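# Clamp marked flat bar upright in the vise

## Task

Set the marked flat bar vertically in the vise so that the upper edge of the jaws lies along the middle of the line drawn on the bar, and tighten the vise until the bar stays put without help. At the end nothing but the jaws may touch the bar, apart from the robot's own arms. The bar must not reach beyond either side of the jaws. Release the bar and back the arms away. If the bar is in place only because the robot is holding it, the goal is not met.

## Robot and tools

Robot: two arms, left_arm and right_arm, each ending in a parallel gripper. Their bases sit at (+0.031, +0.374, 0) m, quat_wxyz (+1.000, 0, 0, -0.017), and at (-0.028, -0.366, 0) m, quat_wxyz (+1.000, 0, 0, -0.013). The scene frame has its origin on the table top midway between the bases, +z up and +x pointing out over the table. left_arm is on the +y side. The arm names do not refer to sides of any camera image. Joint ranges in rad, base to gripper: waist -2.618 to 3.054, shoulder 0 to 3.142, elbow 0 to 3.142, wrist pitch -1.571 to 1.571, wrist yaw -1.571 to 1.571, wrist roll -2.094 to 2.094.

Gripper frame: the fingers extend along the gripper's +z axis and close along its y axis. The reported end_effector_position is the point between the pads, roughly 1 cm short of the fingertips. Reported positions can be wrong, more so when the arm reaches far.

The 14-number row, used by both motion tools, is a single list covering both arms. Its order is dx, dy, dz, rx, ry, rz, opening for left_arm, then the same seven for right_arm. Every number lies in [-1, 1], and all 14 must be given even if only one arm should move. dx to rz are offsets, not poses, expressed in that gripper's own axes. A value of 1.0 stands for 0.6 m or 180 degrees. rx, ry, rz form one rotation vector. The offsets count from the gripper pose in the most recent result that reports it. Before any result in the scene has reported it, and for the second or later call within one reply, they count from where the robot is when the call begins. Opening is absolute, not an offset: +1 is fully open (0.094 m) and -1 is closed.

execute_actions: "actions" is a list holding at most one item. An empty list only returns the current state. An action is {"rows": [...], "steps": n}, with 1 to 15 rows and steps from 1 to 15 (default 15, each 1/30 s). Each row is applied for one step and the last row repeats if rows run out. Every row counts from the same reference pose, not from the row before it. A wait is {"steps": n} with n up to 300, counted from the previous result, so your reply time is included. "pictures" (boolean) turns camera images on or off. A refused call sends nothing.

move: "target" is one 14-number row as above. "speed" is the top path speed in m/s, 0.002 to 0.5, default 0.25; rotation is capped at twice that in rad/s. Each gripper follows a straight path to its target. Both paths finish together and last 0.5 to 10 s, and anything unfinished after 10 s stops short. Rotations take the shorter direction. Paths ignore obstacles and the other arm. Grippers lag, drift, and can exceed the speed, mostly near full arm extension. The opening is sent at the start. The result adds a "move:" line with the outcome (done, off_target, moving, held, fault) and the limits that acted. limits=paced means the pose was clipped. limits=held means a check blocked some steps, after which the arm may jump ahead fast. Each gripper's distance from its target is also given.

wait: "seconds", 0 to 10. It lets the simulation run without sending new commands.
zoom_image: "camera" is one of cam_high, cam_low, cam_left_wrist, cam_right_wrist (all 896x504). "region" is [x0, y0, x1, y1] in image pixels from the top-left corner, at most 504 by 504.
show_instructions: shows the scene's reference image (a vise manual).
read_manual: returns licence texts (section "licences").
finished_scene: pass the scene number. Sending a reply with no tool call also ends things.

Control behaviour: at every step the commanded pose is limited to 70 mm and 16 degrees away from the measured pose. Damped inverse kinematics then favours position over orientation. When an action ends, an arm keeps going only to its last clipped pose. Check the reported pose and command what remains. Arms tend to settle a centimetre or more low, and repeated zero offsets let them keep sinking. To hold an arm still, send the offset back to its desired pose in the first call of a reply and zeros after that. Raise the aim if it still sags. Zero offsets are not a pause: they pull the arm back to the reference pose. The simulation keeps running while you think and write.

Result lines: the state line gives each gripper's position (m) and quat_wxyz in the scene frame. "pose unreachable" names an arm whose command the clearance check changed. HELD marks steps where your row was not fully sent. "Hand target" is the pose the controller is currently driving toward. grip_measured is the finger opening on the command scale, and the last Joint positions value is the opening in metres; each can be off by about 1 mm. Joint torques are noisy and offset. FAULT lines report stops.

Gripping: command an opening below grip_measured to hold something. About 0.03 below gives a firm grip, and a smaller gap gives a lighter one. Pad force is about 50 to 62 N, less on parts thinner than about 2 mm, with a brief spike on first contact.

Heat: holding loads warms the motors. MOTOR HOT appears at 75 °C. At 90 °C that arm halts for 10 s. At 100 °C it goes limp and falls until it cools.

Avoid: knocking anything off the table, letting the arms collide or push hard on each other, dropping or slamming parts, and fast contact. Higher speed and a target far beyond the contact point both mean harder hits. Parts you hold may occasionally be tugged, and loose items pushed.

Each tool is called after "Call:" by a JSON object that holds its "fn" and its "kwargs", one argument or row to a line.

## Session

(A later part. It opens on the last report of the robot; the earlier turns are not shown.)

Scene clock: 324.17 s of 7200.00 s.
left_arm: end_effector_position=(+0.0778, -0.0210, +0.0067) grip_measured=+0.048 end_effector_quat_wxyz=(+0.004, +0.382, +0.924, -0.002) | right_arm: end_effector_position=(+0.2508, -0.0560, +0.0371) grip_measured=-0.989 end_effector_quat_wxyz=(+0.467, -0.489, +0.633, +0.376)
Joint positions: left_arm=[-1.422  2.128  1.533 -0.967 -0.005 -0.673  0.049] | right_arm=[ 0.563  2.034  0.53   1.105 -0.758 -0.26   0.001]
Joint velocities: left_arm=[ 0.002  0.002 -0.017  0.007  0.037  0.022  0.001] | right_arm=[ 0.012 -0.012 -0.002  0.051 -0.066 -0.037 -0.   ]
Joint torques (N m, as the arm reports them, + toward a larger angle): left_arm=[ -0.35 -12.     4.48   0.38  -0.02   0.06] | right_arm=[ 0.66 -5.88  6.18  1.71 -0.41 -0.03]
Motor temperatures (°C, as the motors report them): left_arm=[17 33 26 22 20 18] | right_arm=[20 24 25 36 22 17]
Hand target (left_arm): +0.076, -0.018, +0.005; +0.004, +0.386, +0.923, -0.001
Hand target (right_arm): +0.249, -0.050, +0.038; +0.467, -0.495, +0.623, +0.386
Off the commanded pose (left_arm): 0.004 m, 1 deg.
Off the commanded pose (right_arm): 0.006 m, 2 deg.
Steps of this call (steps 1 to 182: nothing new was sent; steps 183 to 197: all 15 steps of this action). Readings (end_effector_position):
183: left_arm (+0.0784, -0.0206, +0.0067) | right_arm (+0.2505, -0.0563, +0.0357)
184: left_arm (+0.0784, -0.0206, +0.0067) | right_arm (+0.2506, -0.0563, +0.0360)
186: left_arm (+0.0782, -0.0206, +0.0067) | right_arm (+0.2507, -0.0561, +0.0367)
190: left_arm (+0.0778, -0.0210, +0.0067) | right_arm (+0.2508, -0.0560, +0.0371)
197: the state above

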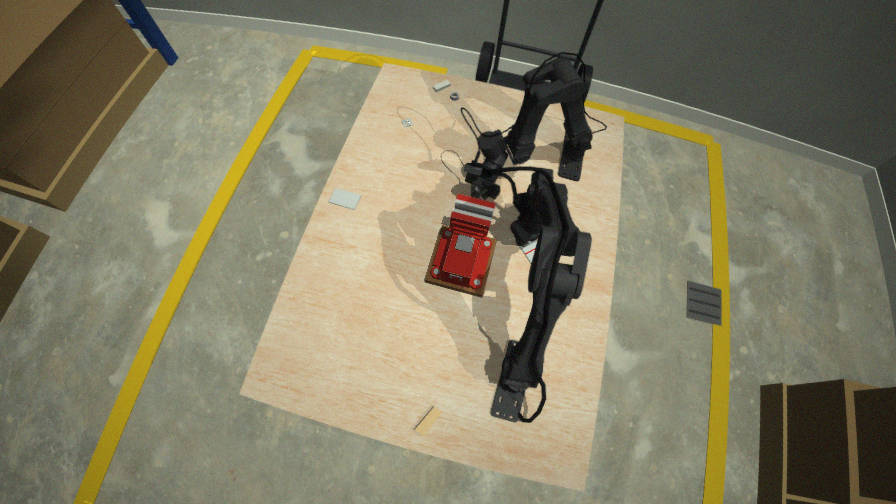

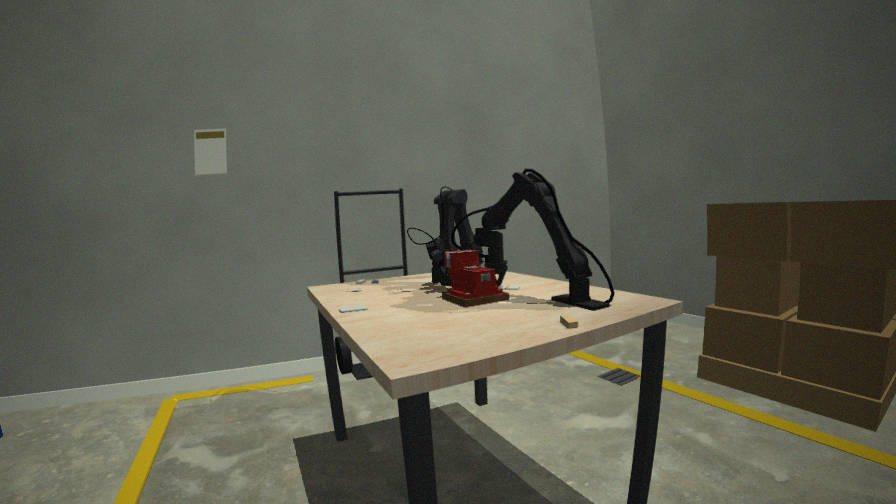

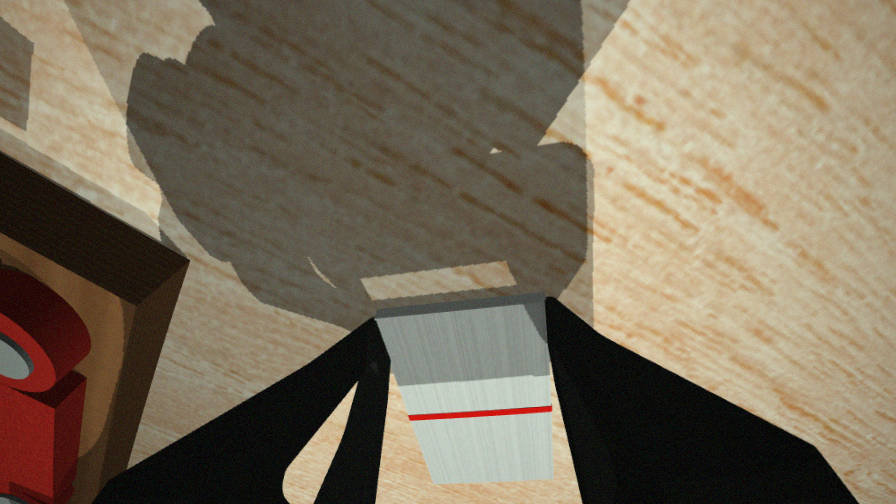

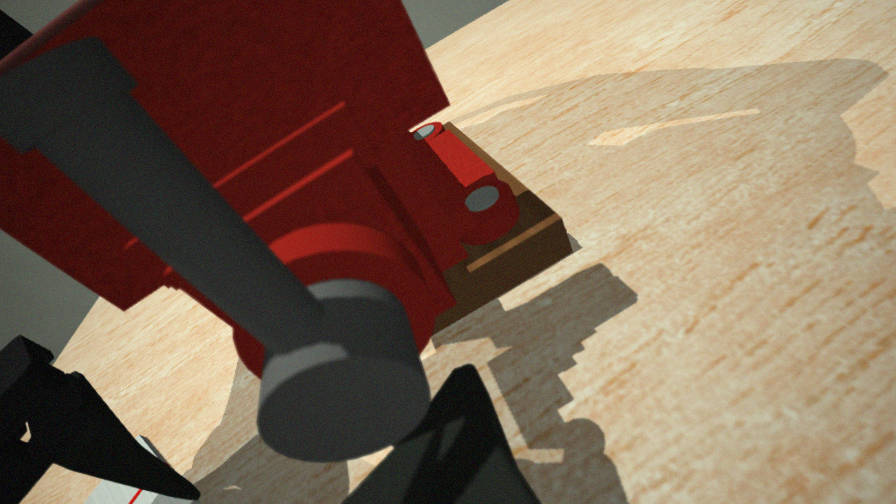

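Call:
{"fn": "execute_actions", "kwargs": {
  "actions": [
    {"rows": [
[0.004,0,-0.008,0,0,0,0.0, -0.0064,0.0127,0.0057,-0.012,-0.002,0,-1],
[0.005,0,-0.020,0,0,0,0.0, -0.0061,0.0228,0.0050,-0.016,-0.002,0,-1],
[0.007,0.001,-0.033,0,0,0,0.0, -0.0051,0.0341,0.0024,-0.020,-0.002,0,-1],
[0.010,0.003,-0.046,0,0,0.005,0.0, -0.0045,0.0458,0.0013,-0.022,-0.003,0,-1],
[0.015,0.005,-0.060,0,0,0.012,0.0, -0.0051,0.0571,-0.0018,-0.024,-0.005,0,-1],
[0.021,0.008,-0.074,0,0,0.021,0.0, -0.0062,0.0689,-0.0033,-0.024,-0.007,0,-1],
[0.028,0.011,-0.088,0,0,0.031,0.0, -0.0102,0.0787,-0.0069,-0.024,-0.010,0,-1],
[0.035,0.014,-0.101,0,0,0.041,0.0, -0.0146,0.0889,-0.0090,-0.024,-0.013,0,-1],
[0.042,0.017,-0.114,0,0,0.051,0.0, -0.0201,0.0987,-0.0131,-0.024,-0.016,0,-1],
[0.049,0.021,-0.126,0,0,0.061,0.0, -0.0279,0.1074,-0.0157,-0.024,-0.019,0,-1],
[0.055,0.024,-0.137,0,0,0.071,0.0, -0.0353,0.1140,-0.0195,-0.023,-0.022,0,-1],
[0.061,0.027,-0.148,0,0,0.081,0.0, -0.0443,0.1206,-0.0238,-0.022,-0.025,0,-1],
[0.066,0.029,-0.157,0,0,0.091,0.0, -0.0540,0.1261,-0.0262,-0.021,-0.028,0,-1],
[0.070,0.031,-0.165,0,0,0.100,0.0, -0.0633,0.1295,-0.0297,-0.020,-0.030,0,-1],
[0.074,0.033,-0.172,0,0,0.108,0.0, -0.0726,0.1329,-0.0333,-0.020,-0.032,0,-1]
], "steps": 15}
  ],
  "pictures": false
}}

Call:
{"fn": "execute_actions", "kwargs": {
  "actions": [
    {"steps": 8}
  ]
}}

Scene clock: 367.77 s of 7200.00 s.
left_arm: end_effector_position=(+0.0655, +0.0101, +0.0857) grip_measured=+0.048 end_effector_quat_wxyz=(+0.012, +0.477, +0.879, -0.013) | right_arm: end_effector_position=(+0.2062, -0.0639, +0.0400) grip_measured=-0.989 end_effector_quat_wxyz=(+0.463, -0.461, +0.661, +0.368)
Joint positions: left_arm=[-1.446  1.907  1.533 -1.161 -0.005 -0.486  0.049] | right_arm=[ 0.666  1.93   0.334  1.222 -0.605 -0.159  0.001]
Joint velocities: left_arm=[-0.1   -0.549 -0.012 -0.52  -0.037  0.608  0.   ] | right_arm=[ 0.339 -0.676 -0.471 -0.183  0.315  0.271  0.002]
Joint torques (N m, as the arm reports them, + toward a larger angle): left_arm=[ -0.54 -10.47   8.26   0.3   -0.02   0.09] | right_arm=[ 3.08 -9.65  4.91  2.43 -1.6  -0.07]
Motor temperatures (°C, as the motors report them): left_arm=[17 33 26 22 20 18] | right_arm=[20 24 25 37 22 17]
Hand target (left_arm): +0.061, +0.023, +0.107; +0.008, +0.529, +0.848, -0.005
Hand target (right_arm): +0.176, -0.045, +0.080; +0.480, -0.487, +0.597, +0.420
Off the commanded pose (left_arm): 0.029 m, 8 deg.
Off the commanded pose (right_arm): 0.060 m, 10 deg.
Steps of this call (steps 1 to 1293: nothing new was sent; steps 1294 to 1308: all 15 steps of this action). Readings (end_effector_position):
1294: left_arm (+0.0778, -0.0210, +0.0067) | right_arm (+0.2506, -0.0560, +0.0370)
1295: left_arm (+0.0777, -0.0206, +0.0067) | right_arm (+0.2505, -0.0559, +0.0370)
1297: left_arm (+0.0774, -0.0180, +0.0077) | right_arm (+0.2498, -0.0557, +0.0366)
1301: left_arm (+0.0757, -0.0079, +0.0242) | right_arm (+0.2433, -0.0597, +0.0344)
1308: the state above

Scene clock: 368.03 s of 7200.00 s.
left_arm: end_effector_position=(+0.0620, +0.0256, +0.0968) grip_measured=+0.048 end_effector_quat_wxyz=(+0.003, +0.516, +0.857, +0.001) | right_arm: end_effector_position=(+0.1874, -0.0573, +0.0500) grip_measured=-0.989 end_effector_quat_wxyz=(+0.455, -0.468, +0.649, +0.390)
Joint positions: left_arm=[-1.452  1.874  1.533 -1.228 -0.005 -0.402  0.049] | right_arm=[ 0.704  1.882  0.308  1.219 -0.624 -0.129  0.001]
Joint velocities: left_arm=[-0.017  0.002 -0.012 -0.066 -0.007  0.11   0.   ] | right_arm=[-0.007  0.007  0.007 -0.007 -0.081  0.037 -0.001]
Joint torques (N m, as the arm reports them, + toward a larger angle): left_arm=[ -0.41 -10.14   8.22   0.22  -0.04   0.17] | right_arm=[ 1.72 -8.77  4.56  2.26 -0.8  -0.05]
Motor temperatures (°C, as the motors report them): left_arm=[17 33 26 22 20 18] | right_arm=[20 24 25 38 22 17]
Hand target (left_arm): +0.061, +0.023, +0.107; +0.008, +0.529, +0.848, -0.005
Hand target (right_arm): +0.176, -0.045, +0.080; +0.480, -0.487, +0.597, +0.420
Off the commanded pose (left_arm): 0.013 m, 2 deg.
Off the commanded pose (right_arm): 0.041 m, 8 deg.
Steps of this call (steps 1 to 8: nothing new was sent). Readings (end_effector_position):
1: left_arm (+0.0641, +0.0135, +0.0911) | right_arm (+0.2014, -0.0635, +0.0434)
2: left_arm (+0.0631, +0.0166, +0.0948) | right_arm (+0.1979, -0.0627, +0.0462)
4: left_arm (+0.0623, +0.0213, +0.0968) | right_arm (+0.1933, -0.0604, +0.0492)
8: the state above

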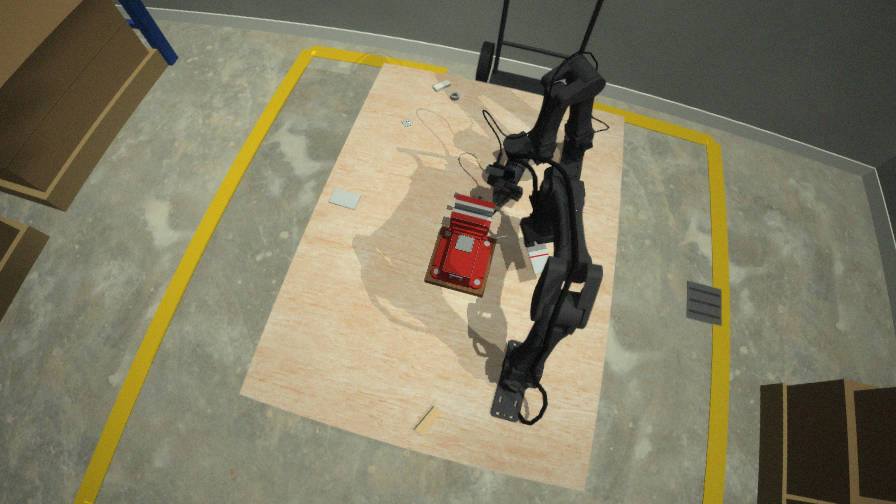

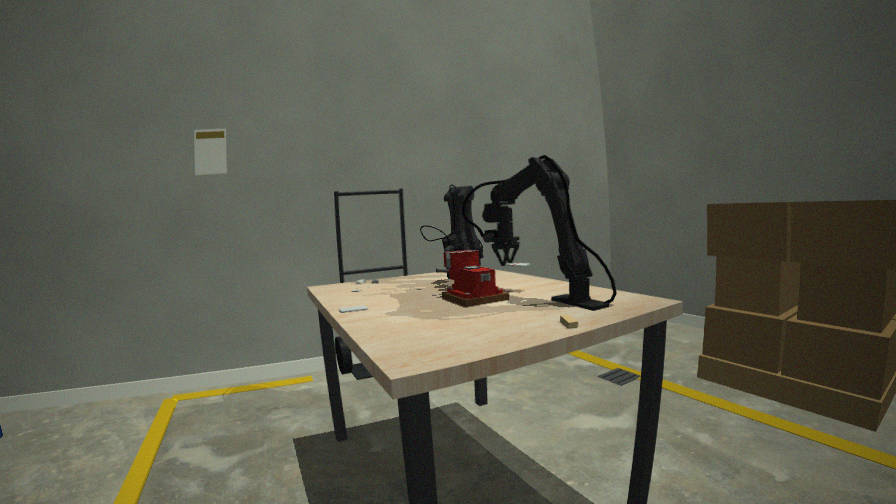

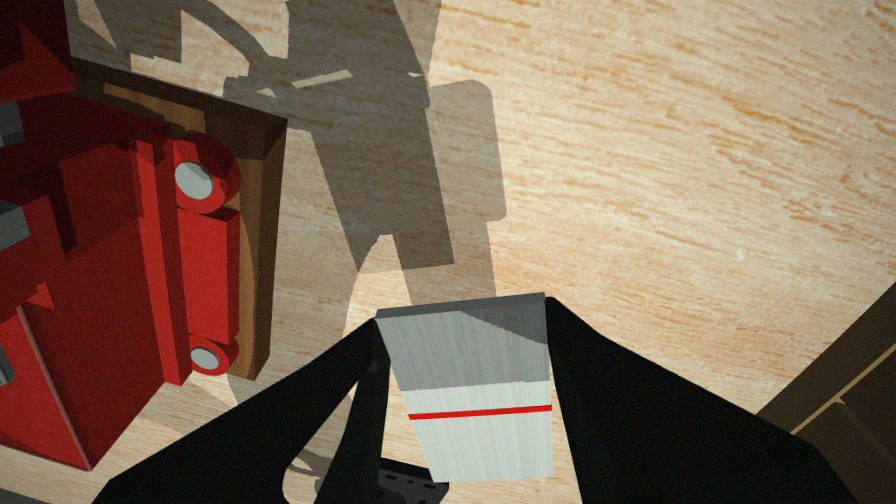

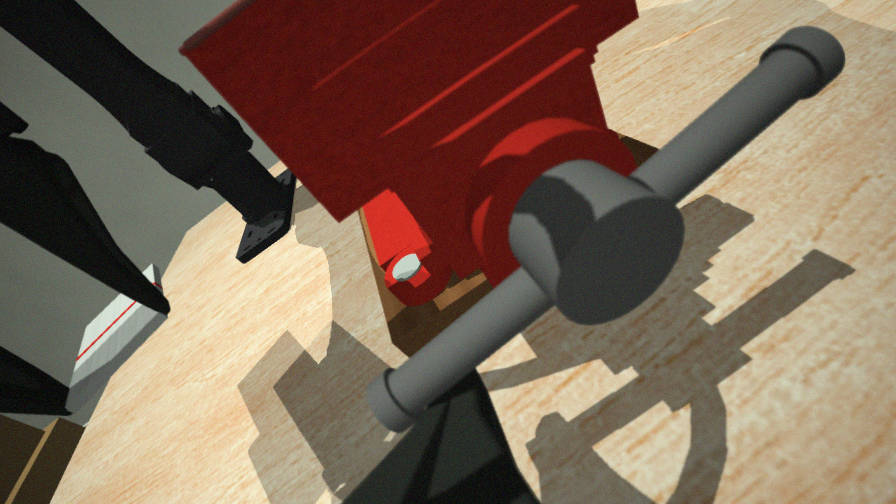

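Call:
{"fn": "execute_actions", "kwargs": {
  "actions": [
    {"rows": [
[-0.002,0.001,-0.022,0.002,-0.008,0.008,0.0, -0.0645,0.0219,0.0003,-0.020,-0.036,-0.015,-1],
[-0.004,0.002,-0.030,0.004,-0.017,0.010,0.0, -0.0776,0.0234,-0.0019,-0.020,-0.040,-0.020,-1],
[-0.006,0.004,-0.040,0.007,-0.027,0.012,0.0, -0.0904,0.0244,-0.0056,-0.020,-0.043,-0.025,-1],
[-0.008,0.006,-0.051,0.010,-0.038,0.014,0.0, -0.1033,0.0239,-0.0089,-0.020,-0.045,-0.030,-1],
[-0.011,0.008,-0.063,0.013,-0.050,0.016,0.0, -0.1163,0.0233,-0.0123,-0.020,-0.045,-0.030,-1],
[-0.013,0.010,-0.075,0.016,-0.062,0.018,0.0, -0.1280,0.0211,-0.0148,-0.020,-0.045,-0.030,-1],
[-0.016,0.012,-0.087,0.019,-0.074,0.020,0.0, -0.1394,0.0168,-0.0185,-0.020,-0.045,-0.030,-1],
[-0.018,0.014,-0.099,0.022,-0.086,0.022,0.0, -0.1499,0.0120,-0.0200,-0.020,-0.045,-0.030,-1],
[-0.021,0.016,-0.111,0.025,-0.098,0.025,0.0, -0.1567,0.0064,-0.0221,-0.020,-0.043,-0.030,-1],
[-0.023,0.018,-0.123,0.028,-0.110,0.028,0.0, -0.1624,0.0004,-0.0220,-0.020,-0.041,-0.030,-1],
[-0.026,0.020,-0.135,0.031,-0.122,0.031,0.0, -0.1664,-0.0078,-0.0226,-0.020,-0.039,-0.030,-1],
[-0.028,0.022,-0.146,0.034,-0.134,0.033,0.0, -0.1691,-0.0177,-0.0224,-0.020,-0.037,-0.030,-1],
[-0.030,0.023,-0.157,0.037,-0.146,0.036,0.0, -0.1701,-0.0277,-0.0216,-0.020,-0.035,-0.030,-1],
[-0.032,0.025,-0.167,0.040,-0.158,0.039,0.0, -0.1714,-0.0394,-0.0206,-0.020,-0.033,-0.030,-1],
[-0.034,0.026,-0.175,0.043,-0.170,0.042,0.0, -0.1711,-0.0512,-0.0190,-0.020,-0.031,-0.030,-1]
], "steps": 15}
  ],
  "pictures": false
}}

Call:
{"fn": "execute_actions", "kwargs": {
  "actions": [
    {"steps": 8}
  ]
}}

Scene clock: 420.63 s of 7200.00 s.
left_arm: end_effector_position=(+0.0761, +0.0253, +0.1893) grip_measured=+0.048 end_effector_quat_wxyz=(+0.141, +0.541, +0.816, -0.148) | right_arm: end_effector_position=(+0.2108, -0.0561, +0.1221) grip_measured=-0.989 end_effector_quat_wxyz=(+0.469, -0.474, +0.622, +0.411)
Joint positions: left_arm=[-1.422  1.505  1.404 -1.058 -0.025 -0.28   0.049] | right_arm=[ 0.622  1.594  0.441  0.845 -0.75  -0.146  0.001]
Joint velocities: left_arm=[ 0.139 -0.823 -0.491  0.711  0.037  0.315 -0.   ] | right_arm=[-0.427  0.007  0.676 -0.813 -0.491 -0.212  0.001]
Joint torques (N m, as the arm reports them, + toward a larger angle): left_arm=[ 0.55 -7.19  5.01  0.98 -0.11  0.11] | right_arm=[-0.84 -5.67 11.14  2.33  0.09 -0.1 ]
Motor temperatures (°C, as the motors report them): left_arm=[17 31 28 21 20 18] | right_arm=[20 27 24 44 23 17]
Hand target (left_arm): +0.085, +0.016, +0.204; +0.190, +0.550, +0.792, -0.183
Hand target (right_arm): +0.229, -0.053, +0.149; +0.495, -0.488, +0.591, +0.409
Off the commanded pose (left_arm): 0.018 m, 9 deg.
Off the commanded pose (right_arm): 0.033 m, 5 deg.
Steps of this call (steps 1 to 1563: nothing new was sent; steps 1564 to 1578: all 15 steps of this action). Readings (end_effector_position):
1564: left_arm (+0.0618, +0.0276, +0.0968) | right_arm (+0.1873, -0.0572, +0.0506)
1565: left_arm (+0.0618, +0.0276, +0.0972) | right_arm (+0.1873, -0.0570, +0.0522)
1567: left_arm (+0.0620, +0.0268, +0.1013) | right_arm (+0.1869, -0.0565, +0.0594)
1571: left_arm (+0.0639, +0.0280, +0.1268) | right_arm (+0.1861, -0.0569, +0.0860)
1578: the state above

Scene clock: 420.90 s of 7200.00 s.
left_arm: end_effector_position=(+0.0802, +0.0199, +0.2012) grip_measured=+0.048 end_effector_quat_wxyz=(+0.174, +0.549, +0.798, -0.176) | right_arm: end_effector_position=(+0.2187, -0.0566, +0.1281) grip_measured=-0.989 end_effector_quat_wxyz=(+0.464, -0.483, +0.615, +0.415)
Joint positions: left_arm=[-1.413  1.454  1.367 -0.983 -0.026 -0.235  0.049] | right_arm=[ 0.591  1.596  0.491  0.777 -0.802 -0.175  0.001]
Joint velocities: left_arm=[ 0.007 -0.007 -0.046  0.051 -0.007  0.066 -0.001] | right_arm=[ 0.007  0.002  0.095  0.022 -0.168 -0.051 -0.   ]
Joint torques (N m, as the arm reports them, + toward a larger angle): left_arm=[ 0.41 -6.56  5.82  1.24 -0.11  0.13] | right_arm=[-0.45 -6.01  9.94  1.83  0.07 -0.02]
Motor temperatures (°C, as the motors report them): left_arm=[17 31 28 21 20 18] | right_arm=[20 27 24 44 23 17]
Hand target (left_arm): +0.085, +0.016, +0.204; +0.190, +0.550, +0.792, -0.183
Hand target (right_arm): +0.229, -0.053, +0.149; +0.495, -0.488, +0.591, +0.409
Off the commanded pose (left_arm): 0.007 m, 3 deg.
Off the commanded pose (right_arm): 0.024 m, 4 deg.
Steps of this call (steps 1 to 8: nothing new was sent). Readings (end_effector_position):
1: left_arm (+0.0778, +0.0256, +0.1946) | right_arm (+0.2160, -0.0568, +0.1244)
2: left_arm (+0.0789, +0.0257, +0.1986) | right_arm (+0.2192, -0.0576, +0.1250)
4: left_arm (+0.0798, +0.0233, +0.2025) | right_arm (+0.2202, -0.0580, +0.1256)
8: the state above

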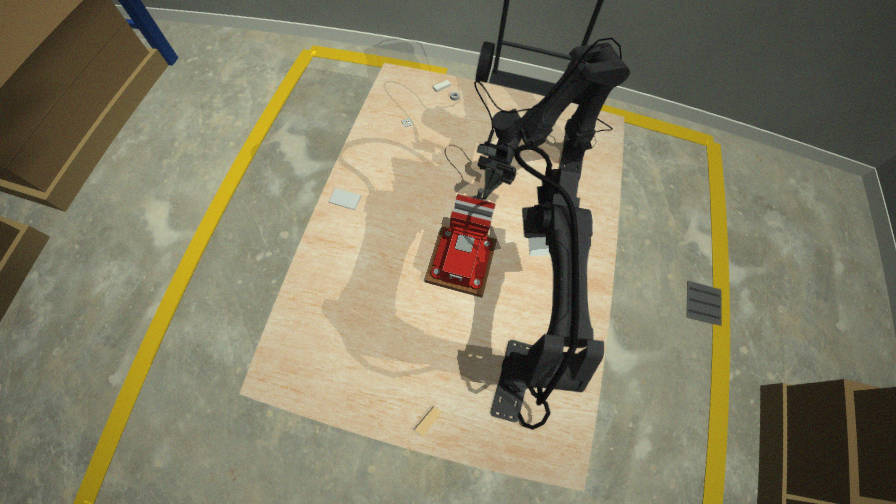

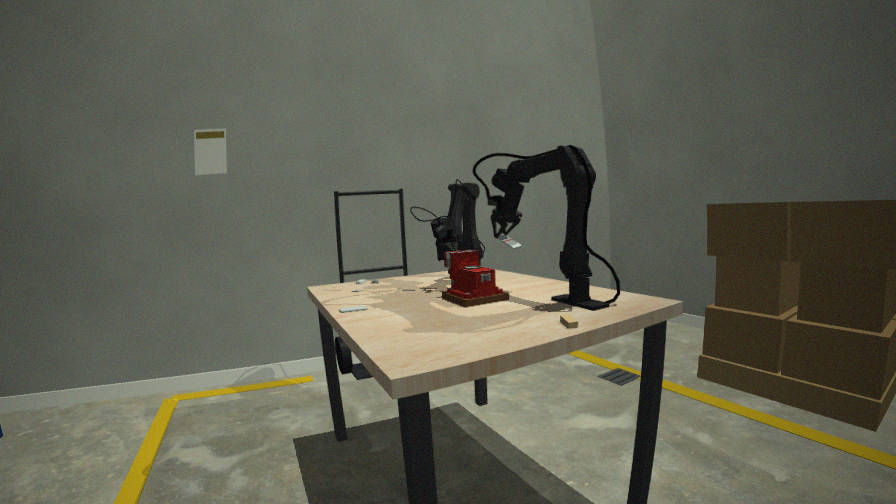

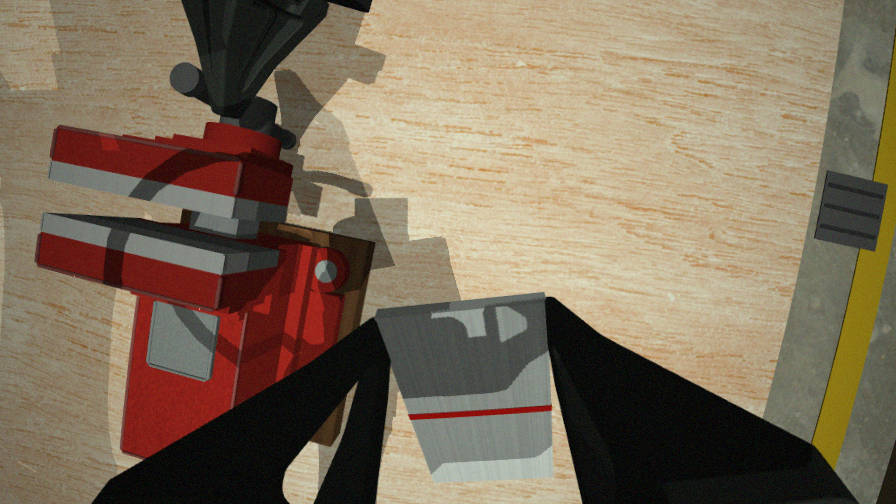

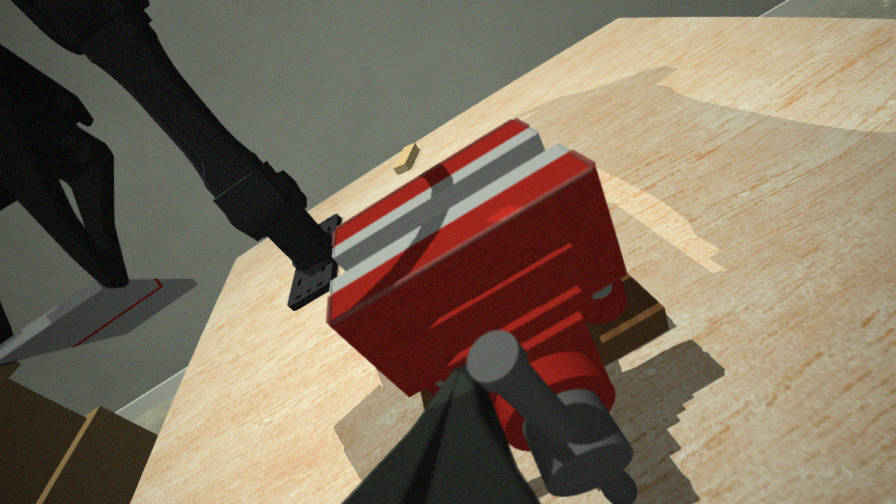

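Call:
{"fn": "execute_actions", "kwargs": {
  "actions": [
    {"rows": [
[-0.010,0.008,-0.004,0.004,-0.018,0.004,0.0, -0.0323,-0.0255,0.0077,0,-0.012,-0.018,-1],
[-0.015,0.013,-0.009,0.006,-0.026,0.006,0.0, -0.0308,-0.0421,0.0113,0,-0.010,-0.020,-1],
[-0.021,0.019,-0.015,0.009,-0.036,0.009,0.0, -0.0292,-0.0586,0.0149,0,-0.008,-0.020,-1],
[-0.028,0.026,-0.022,0.012,-0.047,0.012,0.0, -0.0243,-0.0737,0.0189,0,-0.005,-0.020,-1],
[-0.035,0.034,-0.030,0.015,-0.059,0.015,0.0, -0.0161,-0.0890,0.0237,0,-0.002,-0.020,-1],
[-0.042,0.042,-0.038,0.018,-0.071,0.018,0.0, -0.0059,-0.1011,0.0283,0,0.002,-0.020,-1],
[-0.049,0.050,-0.046,0.021,-0.083,0.021,0.0, 0.0061,-0.1118,0.0330,0,0.006,-0.020,-1],
[-0.056,0.058,-0.054,0.024,-0.095,0.024,0.0, 0.0200,-0.1192,0.0374,0,0.010,-0.020,-1],
[-0.063,0.066,-0.061,0.027,-0.107,0.027,0.0, 0.0341,-0.1250,0.0416,0,0.013,-0.020,-1],
[-0.070,0.074,-0.068,0.030,-0.119,0.030,0.0, 0.0483,-0.1292,0.0455,0,0.016,-0.020,-1],
[-0.077,0.081,-0.075,0.033,-0.131,0.033,0.0, 0.0629,-0.1302,0.0489,0,0.019,-0.020,-1],
[-0.083,0.088,-0.082,0.036,-0.143,0.036,0.0, 0.0775,-0.1311,0.0522,0,0.022,-0.020,-1],
[-0.089,0.095,-0.088,0.039,-0.155,0.039,0.0, 0.0922,-0.1304,0.0553,0,0.024,-0.020,-1],
[-0.095,0.101,-0.093,0.042,-0.167,0.042,0.0, 0.1055,-0.1279,0.0577,0,0.026,-0.020,-1],
[-0.100,0.106,-0.098,0.044,-0.178,0.045,0.0, 0.1174,-0.1238,0.0595,0,0.028,-0.020,-1]
], "steps": 15}
  ],
  "pictures": false
}}

Call:
{"fn": "execute_actions", "kwargs": {
  "actions": [
    {"steps": 8}
  ]
}}

Scene clock: 457.63 s of 7200.00 s.
left_arm: end_effector_position=(+0.1554, +0.0370, +0.2519) grip_measured=+0.048 end_effector_quat_wxyz=(+0.313, +0.525, +0.739, -0.285) | right_arm: end_effector_position=(+0.2824, -0.0479, +0.0860) grip_measured=-0.989 end_effector_quat_wxyz=(+0.467, -0.522, +0.588, +0.405)
Joint positions: left_arm=[-1.102  1.198  1.147 -0.658  0.167  0.021  0.049] | right_arm=[ 0.493  1.945  0.731  0.808 -0.931 -0.344  0.001]
Joint velocities: left_arm=[ 0.74  -0.339 -0.549  0.989  0.637  0.491 -0.001] | right_arm=[-0.007  0.564  0.022  0.432  0.227 -0.3   -0.001]
Joint torques (N m, as the arm reports them, + toward a larger angle): left_arm=[-0.11 -5.25  6.09  1.45  0.23  0.09] | right_arm=[-0.17 -5.    5.04  0.66  0.19 -0.14]
Motor temperatures (°C, as the motors report them): left_arm=[17 29 29 24 20 18] | right_arm=[20 25 27 41 22 17]
Hand target (left_arm): +0.155, +0.026, +0.278; +0.363, +0.547, +0.674, -0.339
Hand target (right_arm): +0.285, -0.055, +0.048; +0.447, -0.521, +0.619, +0.380
Off the commanded pose (left_arm): 0.029 m, 14 deg.
Off the commanded pose (right_arm): 0.040 m, 5 deg.
Steps of this call (steps 1 to 1087: nothing new was sent; steps 1088 to 1102: all 15 steps of this action). Readings (end_effector_position):
1088: left_arm (+0.0797, +0.0250, +0.1816) | right_arm (+0.2193, -0.0542, +0.1344)
1089: left_arm (+0.0810, +0.0245, +0.1837) | right_arm (+0.2209, -0.0531, +0.1353)
1091: left_arm (+0.0871, +0.0236, +0.1914) | right_arm (+0.2321, -0.0512, +0.1370)
1095: left_arm (+0.1112, +0.0295, +0.2153) | right_arm (+0.2609, -0.0493, +0.1287)
1102: the state above

Scene clock: 457.90 s of 7200.00 s.
left_arm: end_effector_position=(+0.1587, +0.0289, +0.2626) grip_measured=+0.048 end_effector_quat_wxyz=(+0.340, +0.540, +0.701, -0.318) | right_arm: end_effector_position=(+0.2903, -0.0503, +0.0671) grip_measured=-0.989 end_effector_quat_wxyz=(+0.471, -0.523, +0.600, +0.380)
Joint positions: left_arm=[-1.06   1.183  1.11  -0.553  0.257  0.086  0.049] | right_arm=[ 0.493  1.993  0.731  0.828 -0.881 -0.382  0.001]
Joint velocities: left_arm=[ 0.012 -0.007 -0.022  0.139  0.154  0.154 -0.001] | right_arm=[-0.007  0.012 -0.002 -0.007  0.081 -0.081 -0.   ]
Joint torques (N m, as the arm reports them, + toward a larger angle): left_arm=[ 0.12 -5.95  6.38  1.69  0.21  0.1 ] | right_arm=[-0.06 -6.43  4.84  1.13 -0.2  -0.03]
Motor temperatures (°C, as the motors report them): left_arm=[17 29 29 24 20 18] | right_arm=[20 25 27 41 22 17]
Hand target (left_arm): +0.155, +0.026, +0.278; +0.362, +0.547, +0.674, -0.339
Hand target (right_arm): +0.285, -0.055, +0.048; +0.447, -0.521, +0.619, +0.380
Off the commanded pose (left_arm): 0.016 m, 7 deg.
Off the commanded pose (right_arm): 0.020 m, 3 deg.
Steps of this call (steps 1 to 8: nothing new was sent). Readings (end_effector_position):
1: left_arm (+0.1596, +0.0375, +0.2537) | right_arm (+0.2841, -0.0482, +0.0807)
2: left_arm (+0.1623, +0.0373, +0.2549) | right_arm (+0.2856, -0.0487, +0.0760)
4: left_arm (+0.1621, +0.0342, +0.2571) | right_arm (+0.2878, -0.0495, +0.0698)
8: the state above

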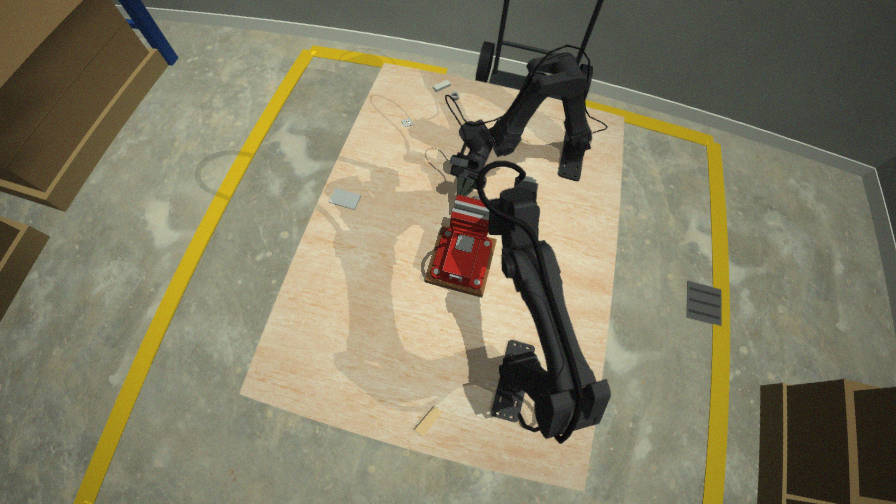

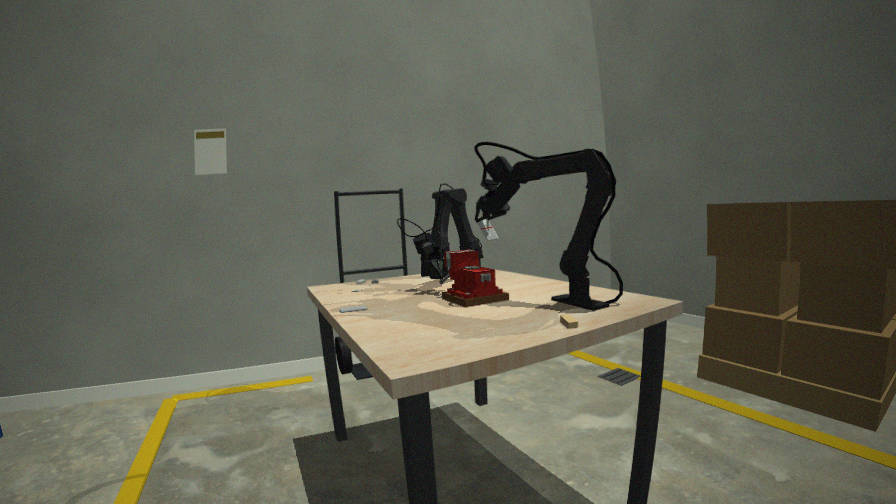

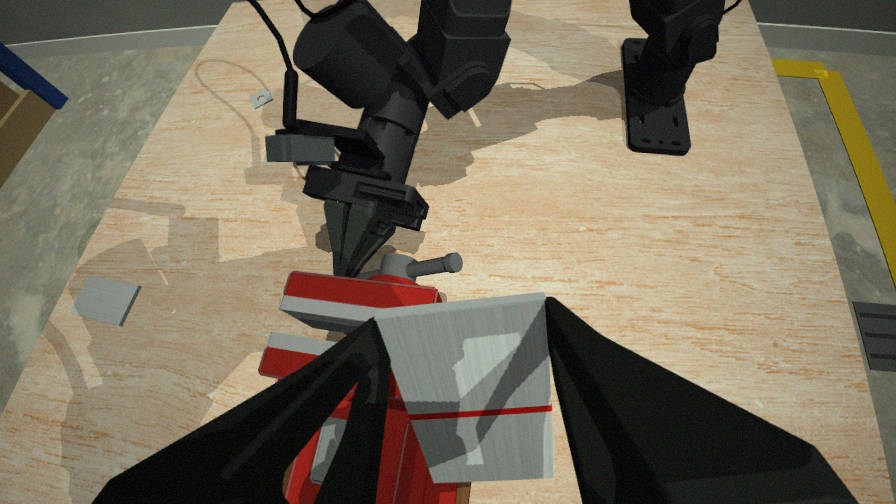

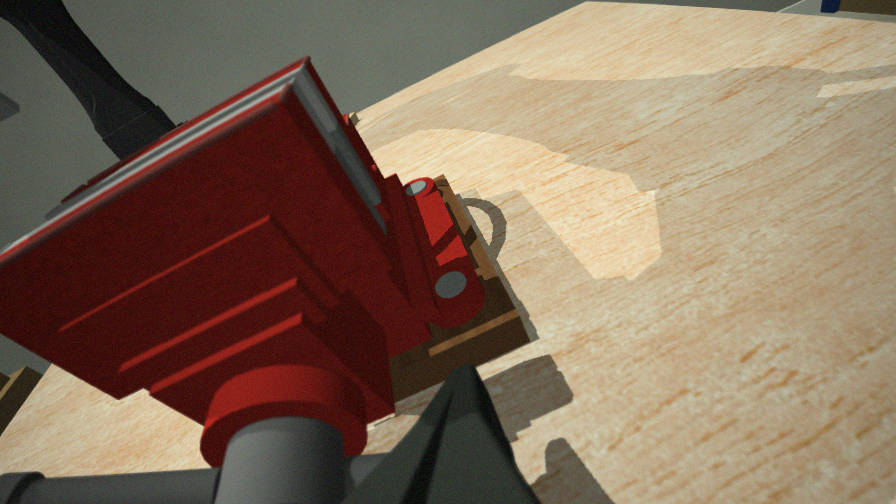

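Call:
{"fn": "execute_actions", "kwargs": {
  "actions": [
    {"rows": [
[-0.024,-0.004,-0.011,0.010,-0.030,0.008,0.0, 0.0403,0.0128,0.0097,0,0.014,0.008,-1],
[-0.027,0.003,-0.010,0.013,-0.040,0.010,0.0, 0.0479,0.0216,0.0122,-0.003,0.014,0.010,-1],
[-0.030,0.011,-0.009,0.016,-0.051,0.013,0.0, 0.0524,0.0336,0.0131,-0.006,0.013,0.010,-1],
[-0.034,0.020,-0.008,0.020,-0.063,0.015,0.0, 0.0537,0.0470,0.0129,-0.009,0.012,0.010,-1],
[-0.038,0.030,-0.006,0.024,-0.075,0.018,0.0, 0.0533,0.0621,0.0120,-0.012,0.011,0.010,-1],
[-0.042,0.040,-0.005,0.028,-0.087,0.021,0.0, 0.0498,0.0771,0.0101,-0.015,0.010,0.010,-1],
[-0.046,0.050,-0.003,0.031,-0.099,0.024,0.0, 0.0463,0.0920,0.0083,-0.018,0.008,0.010,-1],
[-0.050,0.060,-0.002,0.035,-0.111,0.027,0.0, 0.0428,0.1069,0.0065,-0.020,0.006,0.010,-1],
[-0.053,0.070,-0.001,0.039,-0.123,0.030,0.0, 0.0392,0.1219,0.0047,-0.020,0.003,0.008,-1],
[-0.057,0.080,0.001,0.042,-0.135,0.032,0.0, 0.0341,0.1368,0.0024,-0.020,0.000,0.006,-1],
[-0.060,0.090,0.002,0.046,-0.147,0.035,0.0, 0.0274,0.1499,0.0,-0.020,-0.004,0.004,-1],
[-0.064,0.099,0.003,0.050,-0.159,0.038,0.0, 0.0195,0.1628,-0.0046,-0.018,-0.008,0.002,-1],
[-0.067,0.108,0.005,0.053,-0.170,0.041,0.0, 0.0095,0.1742,-0.0076,-0.016,-0.012,0,-1],
[-0.070,0.115,0.006,0.056,-0.180,0.043,0.0, -0.0017,0.1836,-0.0124,-0.014,-0.016,0,-1],
[-0.0717,0.1211,0.0065,0.0592,-0.1888,0.045,0.0, -0.0145,0.1897,-0.0171,-0.012,-0.020,0,-1]
], "steps": 15}
  ],
  "pictures": false
}}

Call:
{"fn": "execute_actions", "kwargs": {
  "actions": [
    {"steps": 10}
  ]
}}

Scene clock: 490.23 s of 7200.00 s.
left_arm: end_effector_position=(+0.2339, +0.0361, +0.2665) grip_measured=+0.048 end_effector_quat_wxyz=(+0.433, +0.505, +0.627, -0.406) | right_arm: end_effector_position=(+0.2281, -0.0592, +0.0366) grip_measured=-0.989 end_effector_quat_wxyz=(+0.470, -0.500, +0.639, +0.348)
Joint positions: left_arm=[-0.725  1.224  0.897 -0.049  0.638  0.155  0.049] | right_arm=[ 0.62   1.958  0.434  1.111 -0.664 -0.291  0.001]
Joint velocities: left_arm=[ 0.462  0.496 -0.159  1.297  0.799 -0.037  0.   ] | right_arm=[ 0.432 -0.554 -0.828  0.183  0.549  0.462  0.002]
Joint torques (N m, as the arm reports them, + toward a larger angle): left_arm=[ 0.46 -3.67  5.9   1.58  0.27 -0.03] | right_arm=[ 4.2  -9.76  3.37  2.02 -2.29 -0.07]
Motor temperatures (°C, as the motors report them): left_arm=[17 27 27 28 20 18] | right_arm=[20 25 25 38 22 17]
Hand target (left_arm): +0.233, +0.028, +0.288; +0.469, +0.521, +0.555, -0.448
Hand target (right_arm): +0.182, -0.040, +0.068; +0.473, -0.525, +0.579, +0.407
Off the commanded pose (left_arm): 0.030 m, 20 deg; orientation clipped at the last step of the last action.
Off the commanded pose (right_arm): 0.067 m, 10 deg.
Steps of this call (steps 1 to 955: nothing new was sent; steps 956 to 970: all 15 steps of this action). Readings (end_effector_position):
956: left_arm (+0.1569, +0.0250, +0.2675) | right_arm (+0.2921, -0.0507, +0.0654)
957: left_arm (+0.1578, +0.0249, +0.2674) | right_arm (+0.2927, -0.0504, +0.0643)
959: left_arm (+0.1647, +0.0273, +0.2650) | right_arm (+0.2902, -0.0501, +0.0603)
963: left_arm (+0.1925, +0.0355, +0.2567) | right_arm (+0.2696, -0.0503, +0.0481)
970: the state above

Scene clock: 490.57 s of 7200.00 s.
left_arm: end_effector_position=(+0.2364, +0.0282, +0.2790) grip_measured=+0.048 end_effector_quat_wxyz=(+0.458, +0.517, +0.575, -0.438) | right_arm: end_effector_position=(+0.1975, -0.0542, +0.0376) grip_measured=-0.989 end_effector_quat_wxyz=(+0.449, -0.504, +0.637, +0.374)
Joint positions: left_arm=[-0.697  1.266  0.877  0.118  0.745  0.155  0.049] | right_arm=[ 0.677  1.923  0.374  1.133 -0.668 -0.243  0.001]
Joint velocities: left_arm=[ 0.022 -0.007  0.007  0.183  0.051 -0.081 -0.001] | right_arm=[ 0.017 -0.017  0.002 -0.037 -0.154  0.11  -0.   ]
Joint torques (N m, as the arm reports them, + toward a larger angle): left_arm=[ 0.26 -5.03  6.77  1.67  0.23 -0.04] | right_arm=[ 2.1  -9.12  4.45  2.21 -0.94  0.03]
Motor temperatures (°C, as the motors report them): left_arm=[17 27 27 28 20 18] | right_arm=[20 25 25 38 22 17]
Hand target (left_arm): +0.233, +0.028, +0.288; +0.468, +0.521, +0.555, -0.448
Hand target (right_arm): +0.182, -0.040, +0.068; +0.473, -0.525, +0.579, +0.407
Off the commanded pose (left_arm): 0.015 m, 12 deg; orientation clipped at the last step of the last action.
Off the commanded pose (right_arm): 0.045 m, 9 deg.
Steps of this call (steps 1 to 10: nothing new was sent). Readings (end_effector_position):
1: left_arm (+0.2381, +0.0347, +0.2677) | right_arm (+0.2212, -0.0600, +0.0370)
2: left_arm (+0.2410, +0.0336, +0.2679) | right_arm (+0.2150, -0.0601, +0.0372)
4: left_arm (+0.2413, +0.0314, +0.2682) | right_arm (+0.2062, -0.0585, +0.0364)
8: left_arm (+0.2374, +0.0289, +0.2760) | right_arm (+0.1987, -0.0548, +0.0368)
10: the state above

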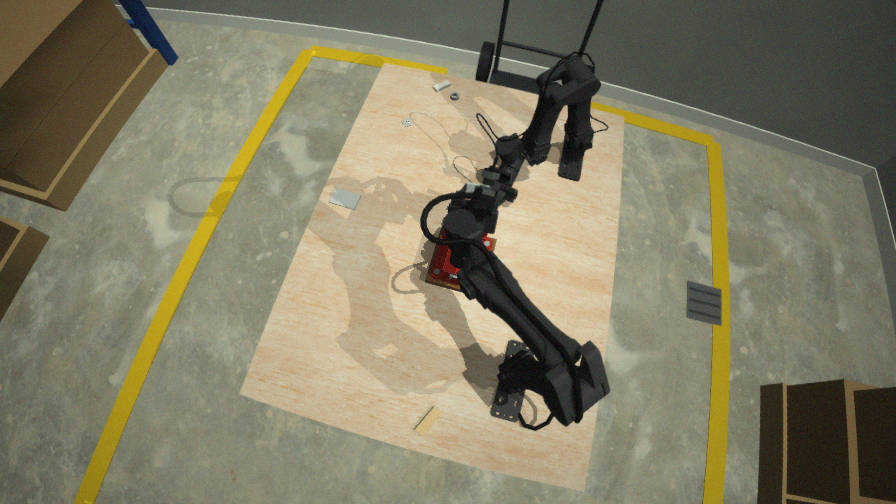

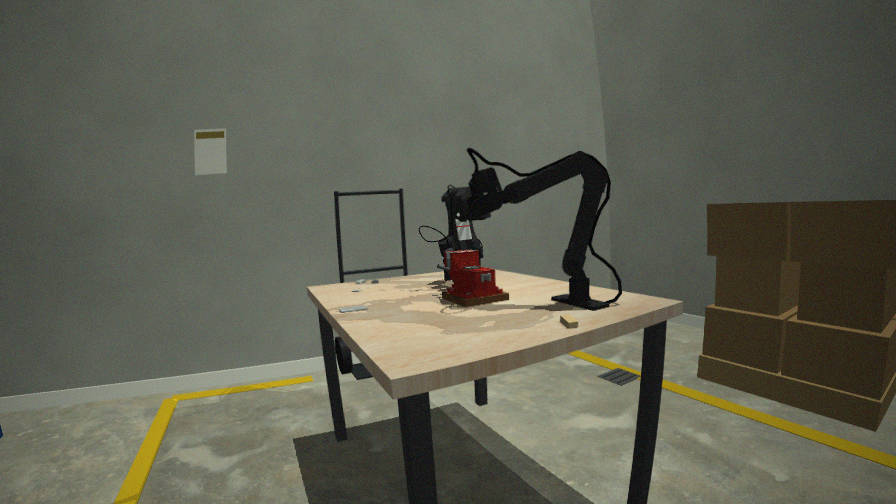

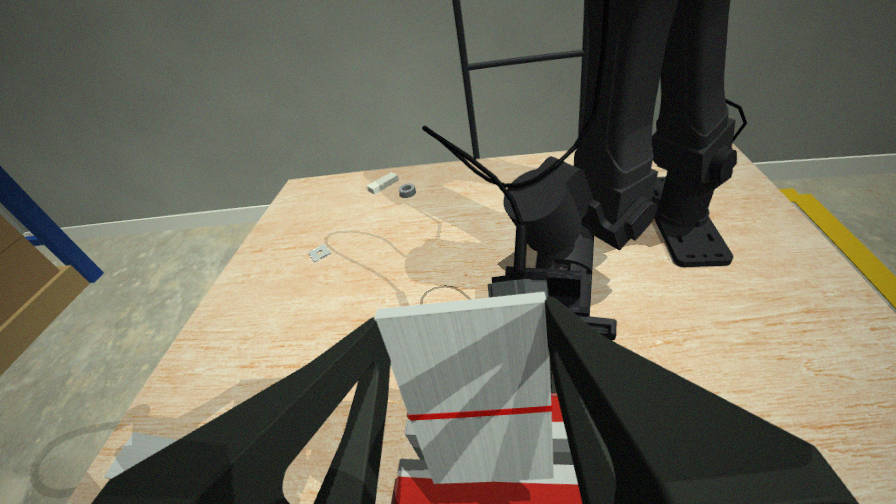

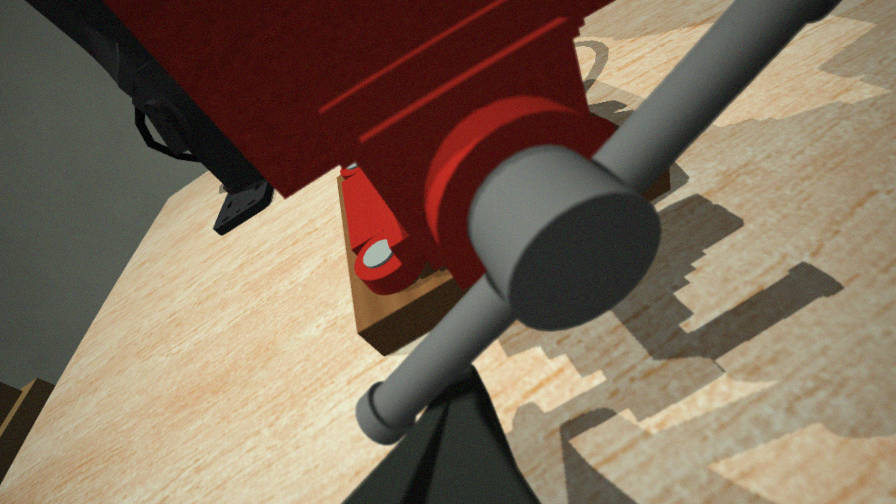

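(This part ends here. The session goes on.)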